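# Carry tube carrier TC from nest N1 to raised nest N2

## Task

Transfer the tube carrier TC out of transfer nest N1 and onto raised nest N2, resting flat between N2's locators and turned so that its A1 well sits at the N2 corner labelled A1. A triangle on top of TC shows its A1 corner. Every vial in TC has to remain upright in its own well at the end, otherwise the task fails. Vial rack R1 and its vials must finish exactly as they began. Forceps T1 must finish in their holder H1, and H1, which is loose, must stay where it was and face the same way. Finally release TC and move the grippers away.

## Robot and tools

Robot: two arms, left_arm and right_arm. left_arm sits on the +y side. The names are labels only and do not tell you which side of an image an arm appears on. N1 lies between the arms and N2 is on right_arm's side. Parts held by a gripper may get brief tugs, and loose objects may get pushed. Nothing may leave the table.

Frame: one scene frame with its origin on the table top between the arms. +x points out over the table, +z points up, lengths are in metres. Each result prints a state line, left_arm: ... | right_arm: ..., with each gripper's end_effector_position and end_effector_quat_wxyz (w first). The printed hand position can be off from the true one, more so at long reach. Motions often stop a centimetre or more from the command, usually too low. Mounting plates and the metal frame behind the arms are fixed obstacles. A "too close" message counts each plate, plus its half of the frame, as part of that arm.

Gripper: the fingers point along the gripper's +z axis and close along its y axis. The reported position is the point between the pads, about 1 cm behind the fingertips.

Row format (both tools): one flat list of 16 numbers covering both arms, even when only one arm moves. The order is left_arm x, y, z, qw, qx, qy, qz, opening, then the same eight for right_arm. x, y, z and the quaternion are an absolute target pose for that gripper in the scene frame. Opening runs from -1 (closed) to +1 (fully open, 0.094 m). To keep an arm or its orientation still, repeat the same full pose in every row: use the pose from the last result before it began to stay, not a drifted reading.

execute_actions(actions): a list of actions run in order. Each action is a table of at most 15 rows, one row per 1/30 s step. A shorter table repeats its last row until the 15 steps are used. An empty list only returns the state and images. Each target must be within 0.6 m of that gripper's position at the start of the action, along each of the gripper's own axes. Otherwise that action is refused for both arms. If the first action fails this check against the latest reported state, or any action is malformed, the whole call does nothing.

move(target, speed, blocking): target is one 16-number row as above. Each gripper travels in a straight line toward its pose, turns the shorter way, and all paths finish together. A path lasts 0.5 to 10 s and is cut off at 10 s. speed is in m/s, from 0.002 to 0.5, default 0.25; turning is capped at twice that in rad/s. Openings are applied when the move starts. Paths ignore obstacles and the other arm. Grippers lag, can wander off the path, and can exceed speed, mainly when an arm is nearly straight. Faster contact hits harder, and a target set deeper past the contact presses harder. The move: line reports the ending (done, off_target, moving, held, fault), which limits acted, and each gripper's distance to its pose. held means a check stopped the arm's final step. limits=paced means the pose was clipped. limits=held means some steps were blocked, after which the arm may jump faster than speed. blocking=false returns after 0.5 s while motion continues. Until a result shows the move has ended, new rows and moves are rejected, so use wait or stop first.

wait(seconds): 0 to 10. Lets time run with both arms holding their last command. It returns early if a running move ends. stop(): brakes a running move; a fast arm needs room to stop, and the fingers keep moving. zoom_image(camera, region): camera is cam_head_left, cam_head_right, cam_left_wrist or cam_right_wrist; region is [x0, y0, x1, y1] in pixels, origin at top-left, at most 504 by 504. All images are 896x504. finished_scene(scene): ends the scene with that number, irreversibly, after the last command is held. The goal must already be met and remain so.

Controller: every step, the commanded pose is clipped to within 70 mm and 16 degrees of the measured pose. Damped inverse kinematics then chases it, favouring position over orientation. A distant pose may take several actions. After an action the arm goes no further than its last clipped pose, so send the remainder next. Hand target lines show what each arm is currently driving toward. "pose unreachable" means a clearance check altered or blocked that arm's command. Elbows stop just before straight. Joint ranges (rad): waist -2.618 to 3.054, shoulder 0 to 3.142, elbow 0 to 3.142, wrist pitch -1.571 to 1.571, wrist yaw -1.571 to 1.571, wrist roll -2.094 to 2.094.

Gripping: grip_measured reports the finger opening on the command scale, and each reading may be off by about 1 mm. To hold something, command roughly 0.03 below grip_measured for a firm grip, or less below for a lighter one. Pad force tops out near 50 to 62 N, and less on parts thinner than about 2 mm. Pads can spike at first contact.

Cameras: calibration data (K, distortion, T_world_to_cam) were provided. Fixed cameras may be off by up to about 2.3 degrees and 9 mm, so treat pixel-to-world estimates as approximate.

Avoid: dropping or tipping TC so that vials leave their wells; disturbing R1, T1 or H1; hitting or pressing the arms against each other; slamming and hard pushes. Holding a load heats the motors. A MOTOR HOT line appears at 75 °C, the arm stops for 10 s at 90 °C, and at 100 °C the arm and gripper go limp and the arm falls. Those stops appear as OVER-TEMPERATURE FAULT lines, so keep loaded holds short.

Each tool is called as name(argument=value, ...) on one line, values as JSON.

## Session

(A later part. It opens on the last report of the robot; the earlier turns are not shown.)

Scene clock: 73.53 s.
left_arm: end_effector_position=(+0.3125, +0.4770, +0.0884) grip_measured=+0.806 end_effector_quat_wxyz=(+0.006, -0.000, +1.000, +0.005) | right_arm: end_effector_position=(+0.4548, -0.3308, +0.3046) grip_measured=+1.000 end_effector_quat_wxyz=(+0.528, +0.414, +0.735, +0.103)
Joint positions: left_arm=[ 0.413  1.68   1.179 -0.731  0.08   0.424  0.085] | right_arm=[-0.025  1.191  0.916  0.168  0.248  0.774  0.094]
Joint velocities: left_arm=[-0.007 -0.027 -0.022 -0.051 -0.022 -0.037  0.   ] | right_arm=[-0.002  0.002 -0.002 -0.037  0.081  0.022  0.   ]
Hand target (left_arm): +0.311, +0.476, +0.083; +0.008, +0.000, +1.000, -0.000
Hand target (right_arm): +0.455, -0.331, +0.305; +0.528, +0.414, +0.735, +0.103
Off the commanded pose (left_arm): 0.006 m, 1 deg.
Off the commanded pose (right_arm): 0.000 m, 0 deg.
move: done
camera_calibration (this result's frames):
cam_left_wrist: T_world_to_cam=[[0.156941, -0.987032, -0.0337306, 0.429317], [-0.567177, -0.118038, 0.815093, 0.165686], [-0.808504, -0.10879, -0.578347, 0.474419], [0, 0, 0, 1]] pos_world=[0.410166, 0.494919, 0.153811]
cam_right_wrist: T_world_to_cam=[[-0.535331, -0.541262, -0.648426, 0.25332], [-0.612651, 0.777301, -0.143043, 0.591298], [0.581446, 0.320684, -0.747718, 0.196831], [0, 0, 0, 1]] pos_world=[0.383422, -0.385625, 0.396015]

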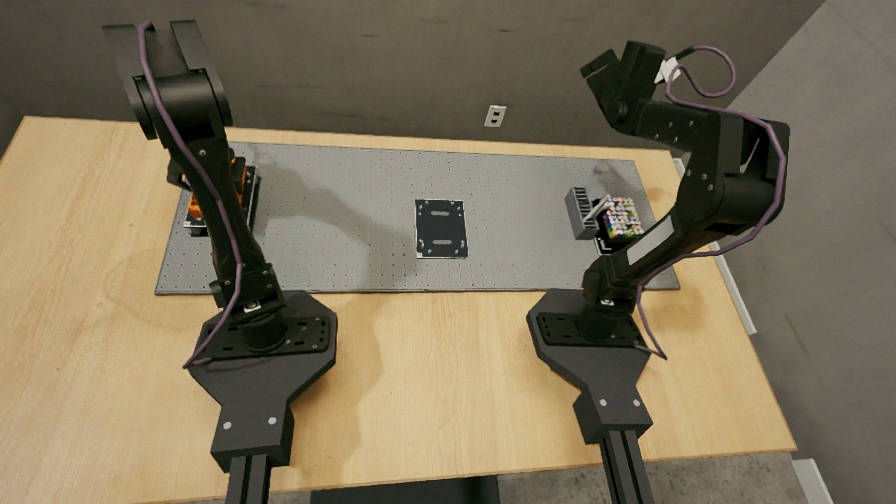

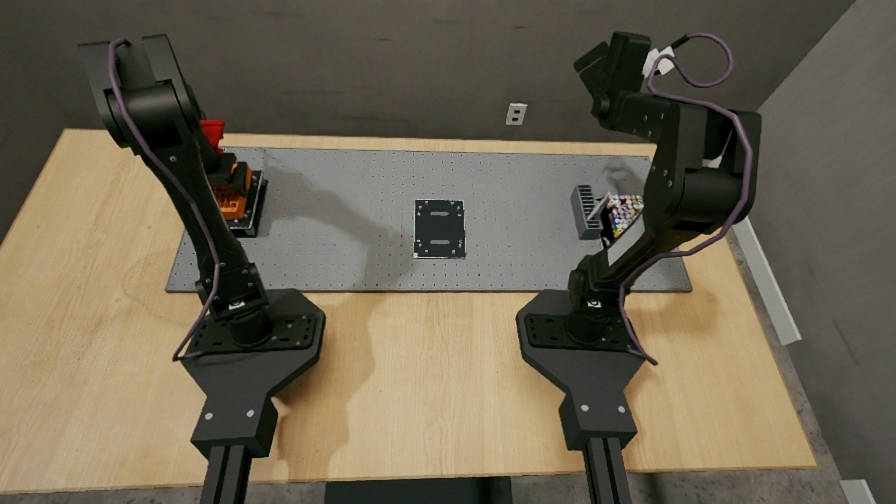

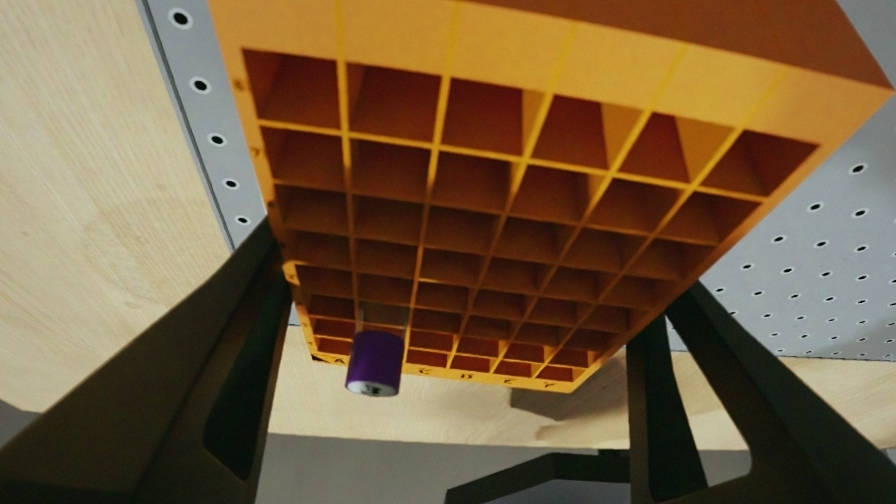

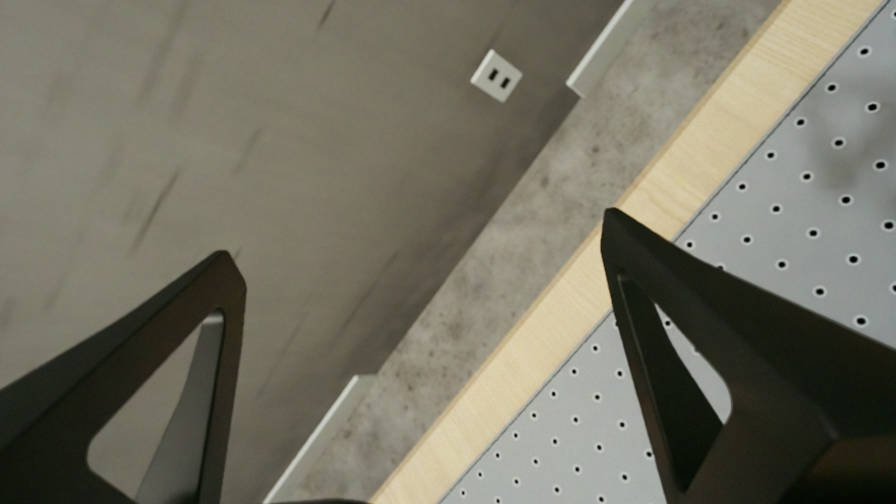

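Appears inside the pins. Ease down, release, lift.

move(target=[0.312,0.477,0.078,0.008,0,1,0,0.76,0.4548,-0.3308,0.3046,0.528,0.414,0.735,0.103,1], speed=0.015)

move(target=[0.312,0.477,0.084,0.008,0,1,0,1,0.4548,-0.3308,0.3046,0.528,0.414,0.735,0.103,1], speed=0.015)

move(target=[0.318,0.481,0.19,0.008,0,1,0,1,0.4548,-0.3308,0.3046,0.528,0.414,0.735,0.103,1], speed=0.1)

zoom_image(camera="cam_head_right", region=[175, 150, 285, 250])

Scene clock: 83.67 s.
left_arm: end_effector_position=(+0.3127, +0.4775, +0.0841) grip_measured=+0.806 end_effector_quat_wxyz=(+0.005, -0.000, +1.000, +0.004) | right_arm: end_effector_position=(+0.4548, -0.3308, +0.3046) grip_measured=+1.000 end_effector_quat_wxyz=(+0.528, +0.414, +0.735, +0.103)
Joint positions: left_arm=[ 0.413  1.694  1.179 -0.721  0.08   0.425  0.085] | right_arm=[-0.025  1.191  0.916  0.168  0.248  0.774  0.094]
Joint velocities: left_arm=[ 0.007  0.007 -0.007  0.022  0.022 -0.037 -0.001] | right_arm=[-0.002  0.007  0.002 -0.037 -0.007  0.037  0.   ]
Hand target (left_arm): +0.312, +0.477, +0.078; +0.008, +0.000, +1.000, +0.000
Hand target (right_arm): +0.455, -0.331, +0.305; +0.528, +0.414, +0.735, +0.103
Off the commanded pose (left_arm): 0.006 m, 1 deg.
Off the commanded pose (right_arm): 0.000 m, 0 deg.
move: done
camera_calibration (this result's frames):
cam_left_wrist: T_world_to_cam=[[0.156367, -0.987153, -0.0328326, 0.429802], [-0.564685, -0.116621, 0.817025, 0.16778], [-0.810358, -0.109216, -0.575667, 0.47277], [0, 0, 0, 1]] pos_world=[0.410649, 0.495481, 0.149189]
cam_right_wrist: T_world_to_cam=[[-0.535331, -0.541262, -0.648426, 0.25332], [-0.612651, 0.777301, -0.143043, 0.591298], [0.581446, 0.320684, -0.747718, 0.196831], [0, 0, 0, 1]] pos_world=[0.383422, -0.385625, 0.396015]

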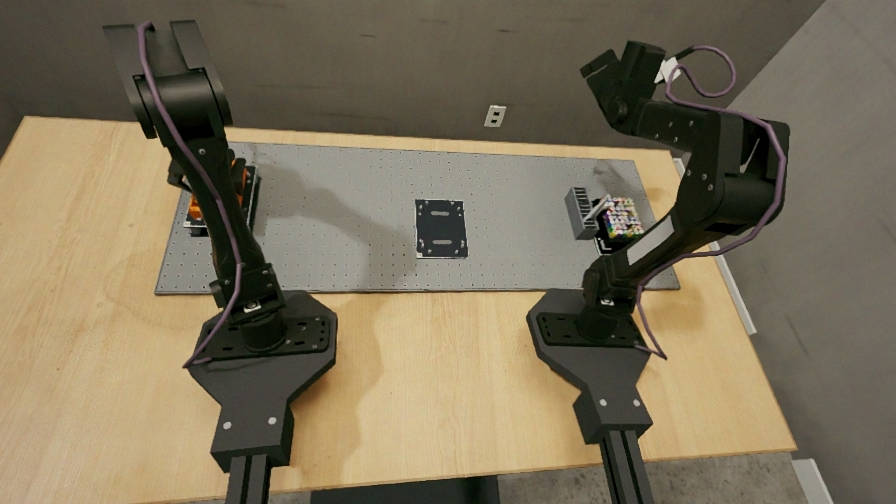

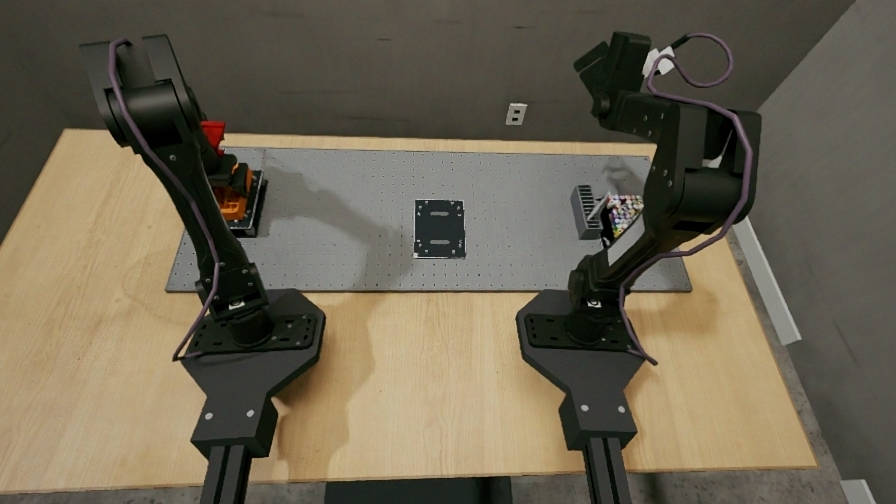

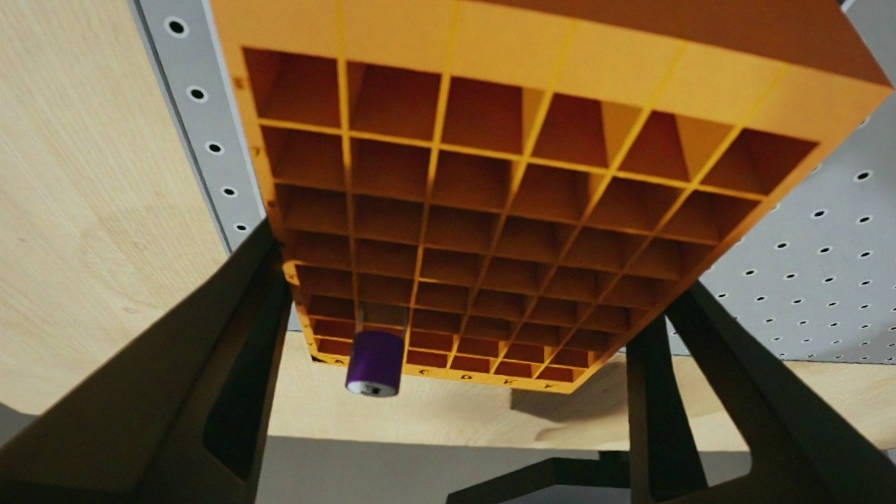

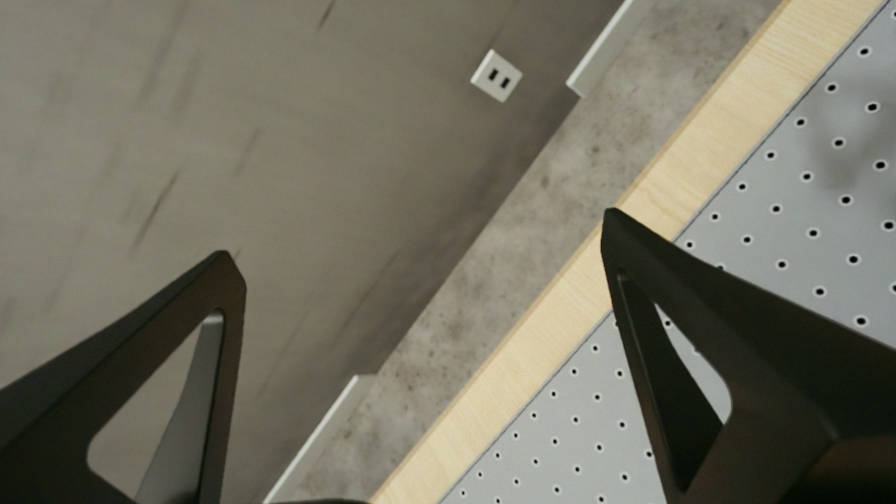

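Scene clock: 84.37 s.
left_arm: end_effector_position=(+0.3127, +0.4775, +0.0841) grip_measured=+1.000 end_effector_quat_wxyz=(+0.005, -0.000, +1.000, +0.004) | right_arm: end_effector_position=(+0.4548, -0.3308, +0.3046) grip_measured=+1.000 end_effector_quat_wxyz=(+0.528, +0.414, +0.735, +0.103)
Joint positions: left_arm=[ 0.413  1.694  1.179 -0.721  0.08   0.425  0.094] | right_arm=[-0.025  1.191  0.916  0.168  0.248  0.774  0.094]
Joint velocities: left_arm=[ 0.002 -0.012 -0.022 -0.051 -0.037 -0.022  0.   ] | right_arm=[ 0.007  0.022  0.007  0.022 -0.007  0.022  0.   ]
Hand target (left_arm): +0.312, +0.477, +0.084; +0.008, -0.000, +1.000, +0.000
Hand target (right_arm): +0.455, -0.331, +0.305; +0.528, +0.414, +0.735, +0.103
Off the commanded pose (left_arm): 0.001 m, 1 deg.
Off the commanded pose (right_arm): 0.000 m, 0 deg.
move: done
camera_calibration (this result's frames):
cam_left_wrist: T_world_to_cam=[[0.156367, -0.987153, -0.0328326, 0.429802], [-0.564685, -0.116621, 0.817025, 0.16778], [-0.810358, -0.109216, -0.575667, 0.47277], [0, 0, 0, 1]] pos_world=[0.410649, 0.495481, 0.149189]
cam_right_wrist: T_world_to_cam=[[-0.535331, -0.541262, -0.648426, 0.25332], [-0.612651, 0.777301, -0.143043, 0.591298], [0.581446, 0.320684, -0.747718, 0.196831], [0, 0, 0, 1]] pos_world=[0.383422, -0.385625, 0.396015]

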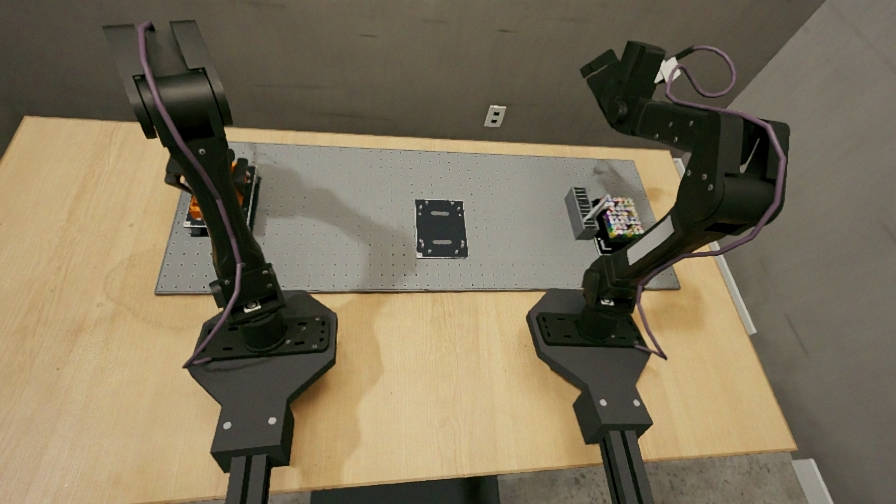

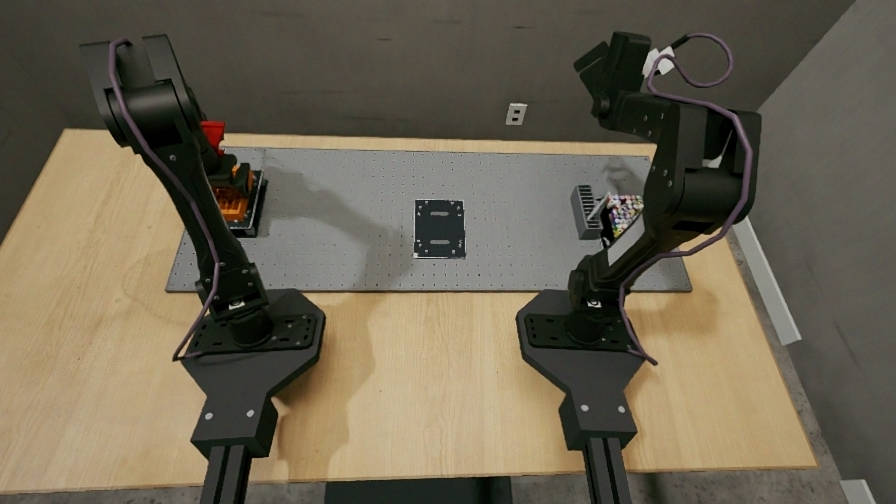

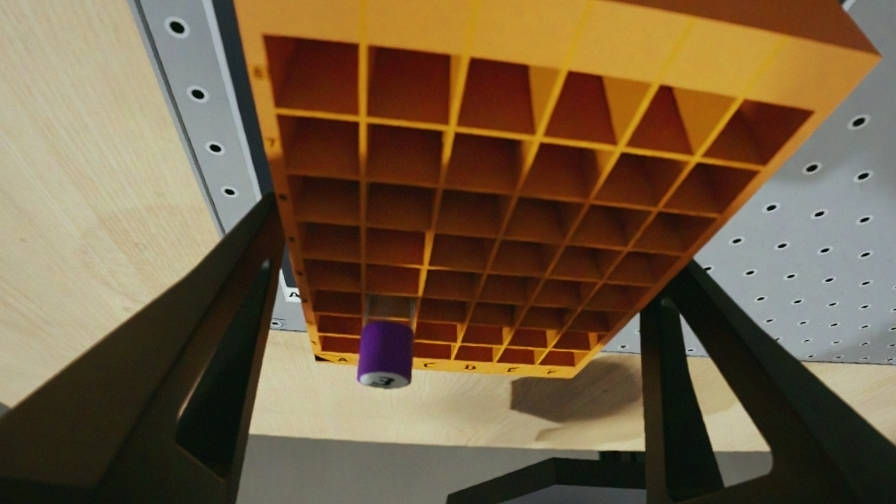

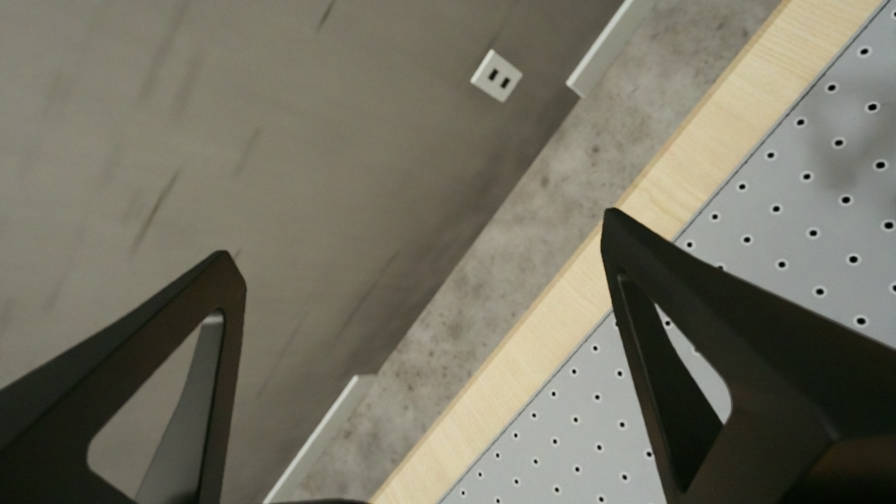

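Scene clock: 86.03 s.
left_arm: end_effector_position=(+0.3106, +0.4793, +0.1796) grip_measured=+1.000 end_effector_quat_wxyz=(-0.009, +0.001, +1.000, +0.002) | right_arm: end_effector_position=(+0.4548, -0.3308, +0.3046) grip_measured=+1.000 end_effector_quat_wxyz=(+0.528, +0.414, +0.735, +0.103)
Joint positions: left_arm=[ 0.445  1.567  1.411 -1.109  0.083  0.459  0.094] | right_arm=[-0.025  1.191  0.916  0.168  0.248  0.774  0.094]
Joint velocities: left_arm=[ 0.002  0.002  0.002 -0.051  0.037 -0.051  0.   ] | right_arm=[-0.022 -0.012 -0.002 -0.022 -0.022 -0.037  0.   ]
Hand target (left_arm): +0.316, +0.481, +0.190; +0.007, +0.000, +1.000, +0.001
Hand target (right_arm): +0.455, -0.331, +0.305; +0.528, +0.414, +0.735, +0.103
Off the commanded pose (left_arm): 0.013 m, 2 deg.
Off the commanded pose (right_arm): 0.000 m, 0 deg.
move: off_target (left_arm)
camera_calibration (this result's frames):
cam_left_wrist: T_world_to_cam=[[0.153979, -0.987544, -0.0323699, 0.435928], [-0.543252, -0.111978, 0.832069, 0.0771706], [-0.825329, -0.110536, -0.553727, 0.527574], [0, 0, 0, 1]] pos_world=[0.410222, 0.497455, 0.242032]
cam_right_wrist: T_world_to_cam=[[-0.535331, -0.541262, -0.648426, 0.25332], [-0.612651, 0.777301, -0.143043, 0.591298], [0.581446, 0.320684, -0.747718, 0.196831], [0, 0, 0, 1]] pos_world=[0.383422, -0.385625, 0.396015]

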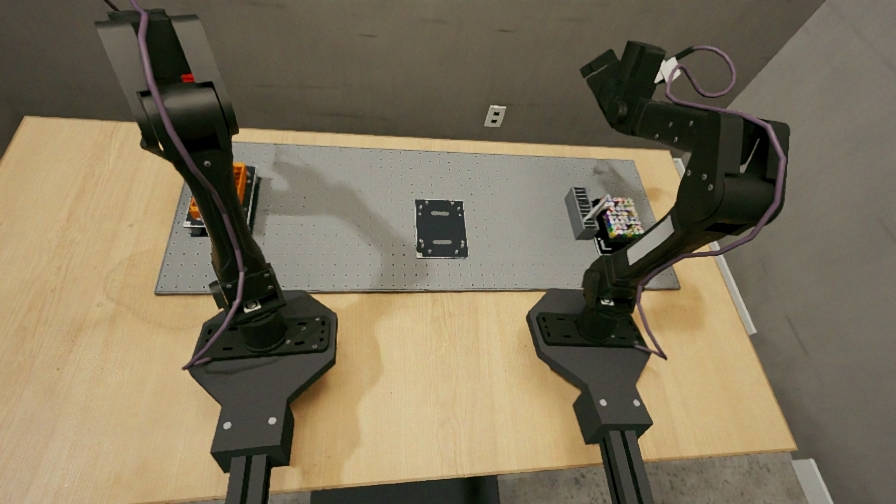

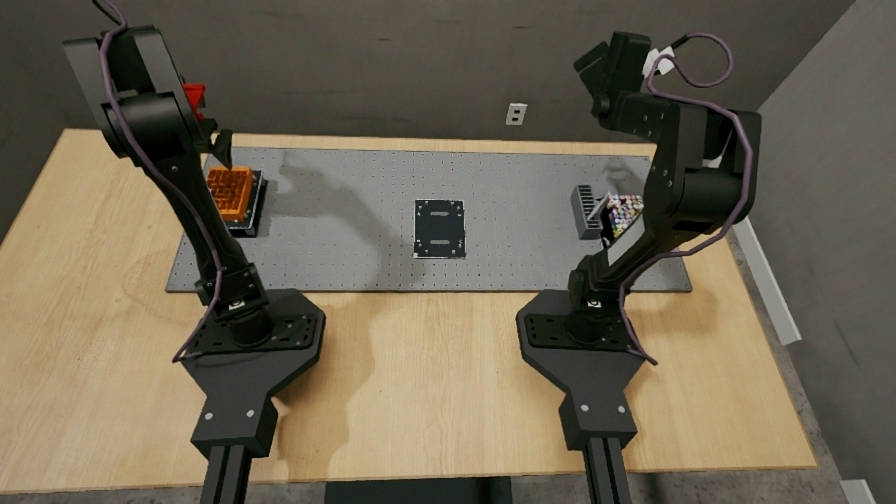

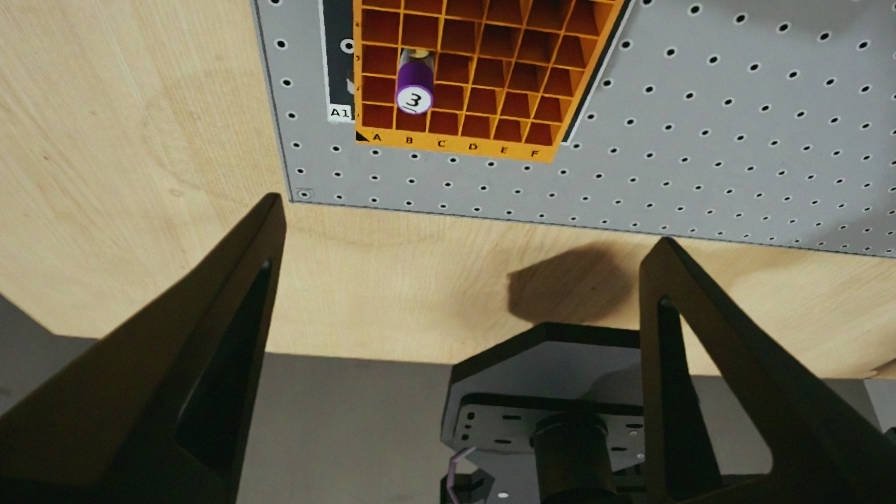

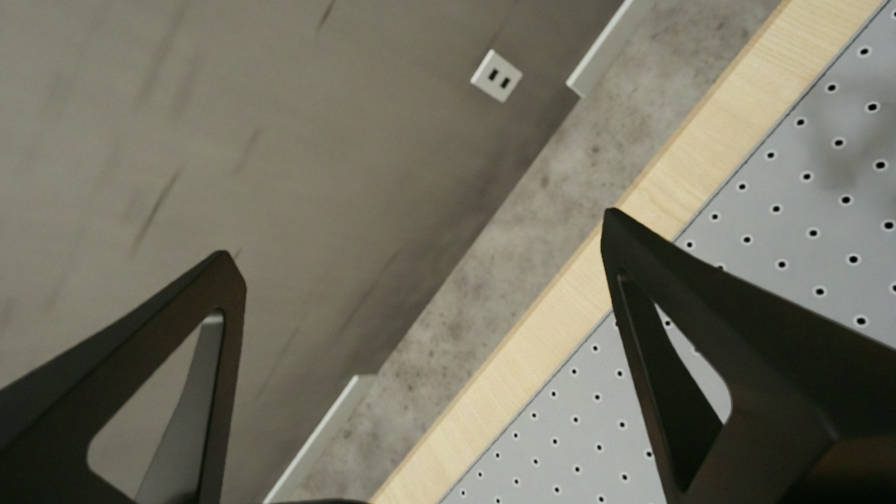

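Region (175, 150, 285, 250) of cam_head_right's 896x504 image, scaled by 4.582, with more detail than that image has; it fills the top 458 rows of this view, and the rest is white.

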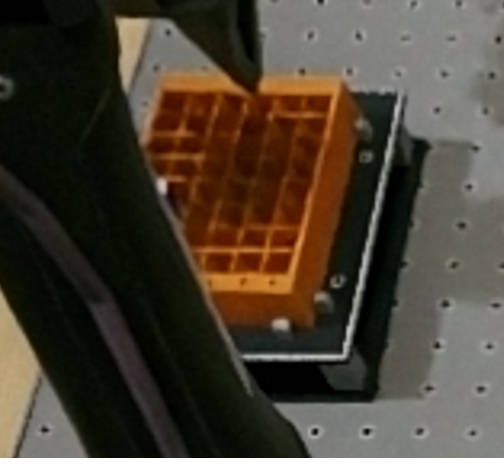

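finished_scene(scene=2)

The scene is finished: the task was done.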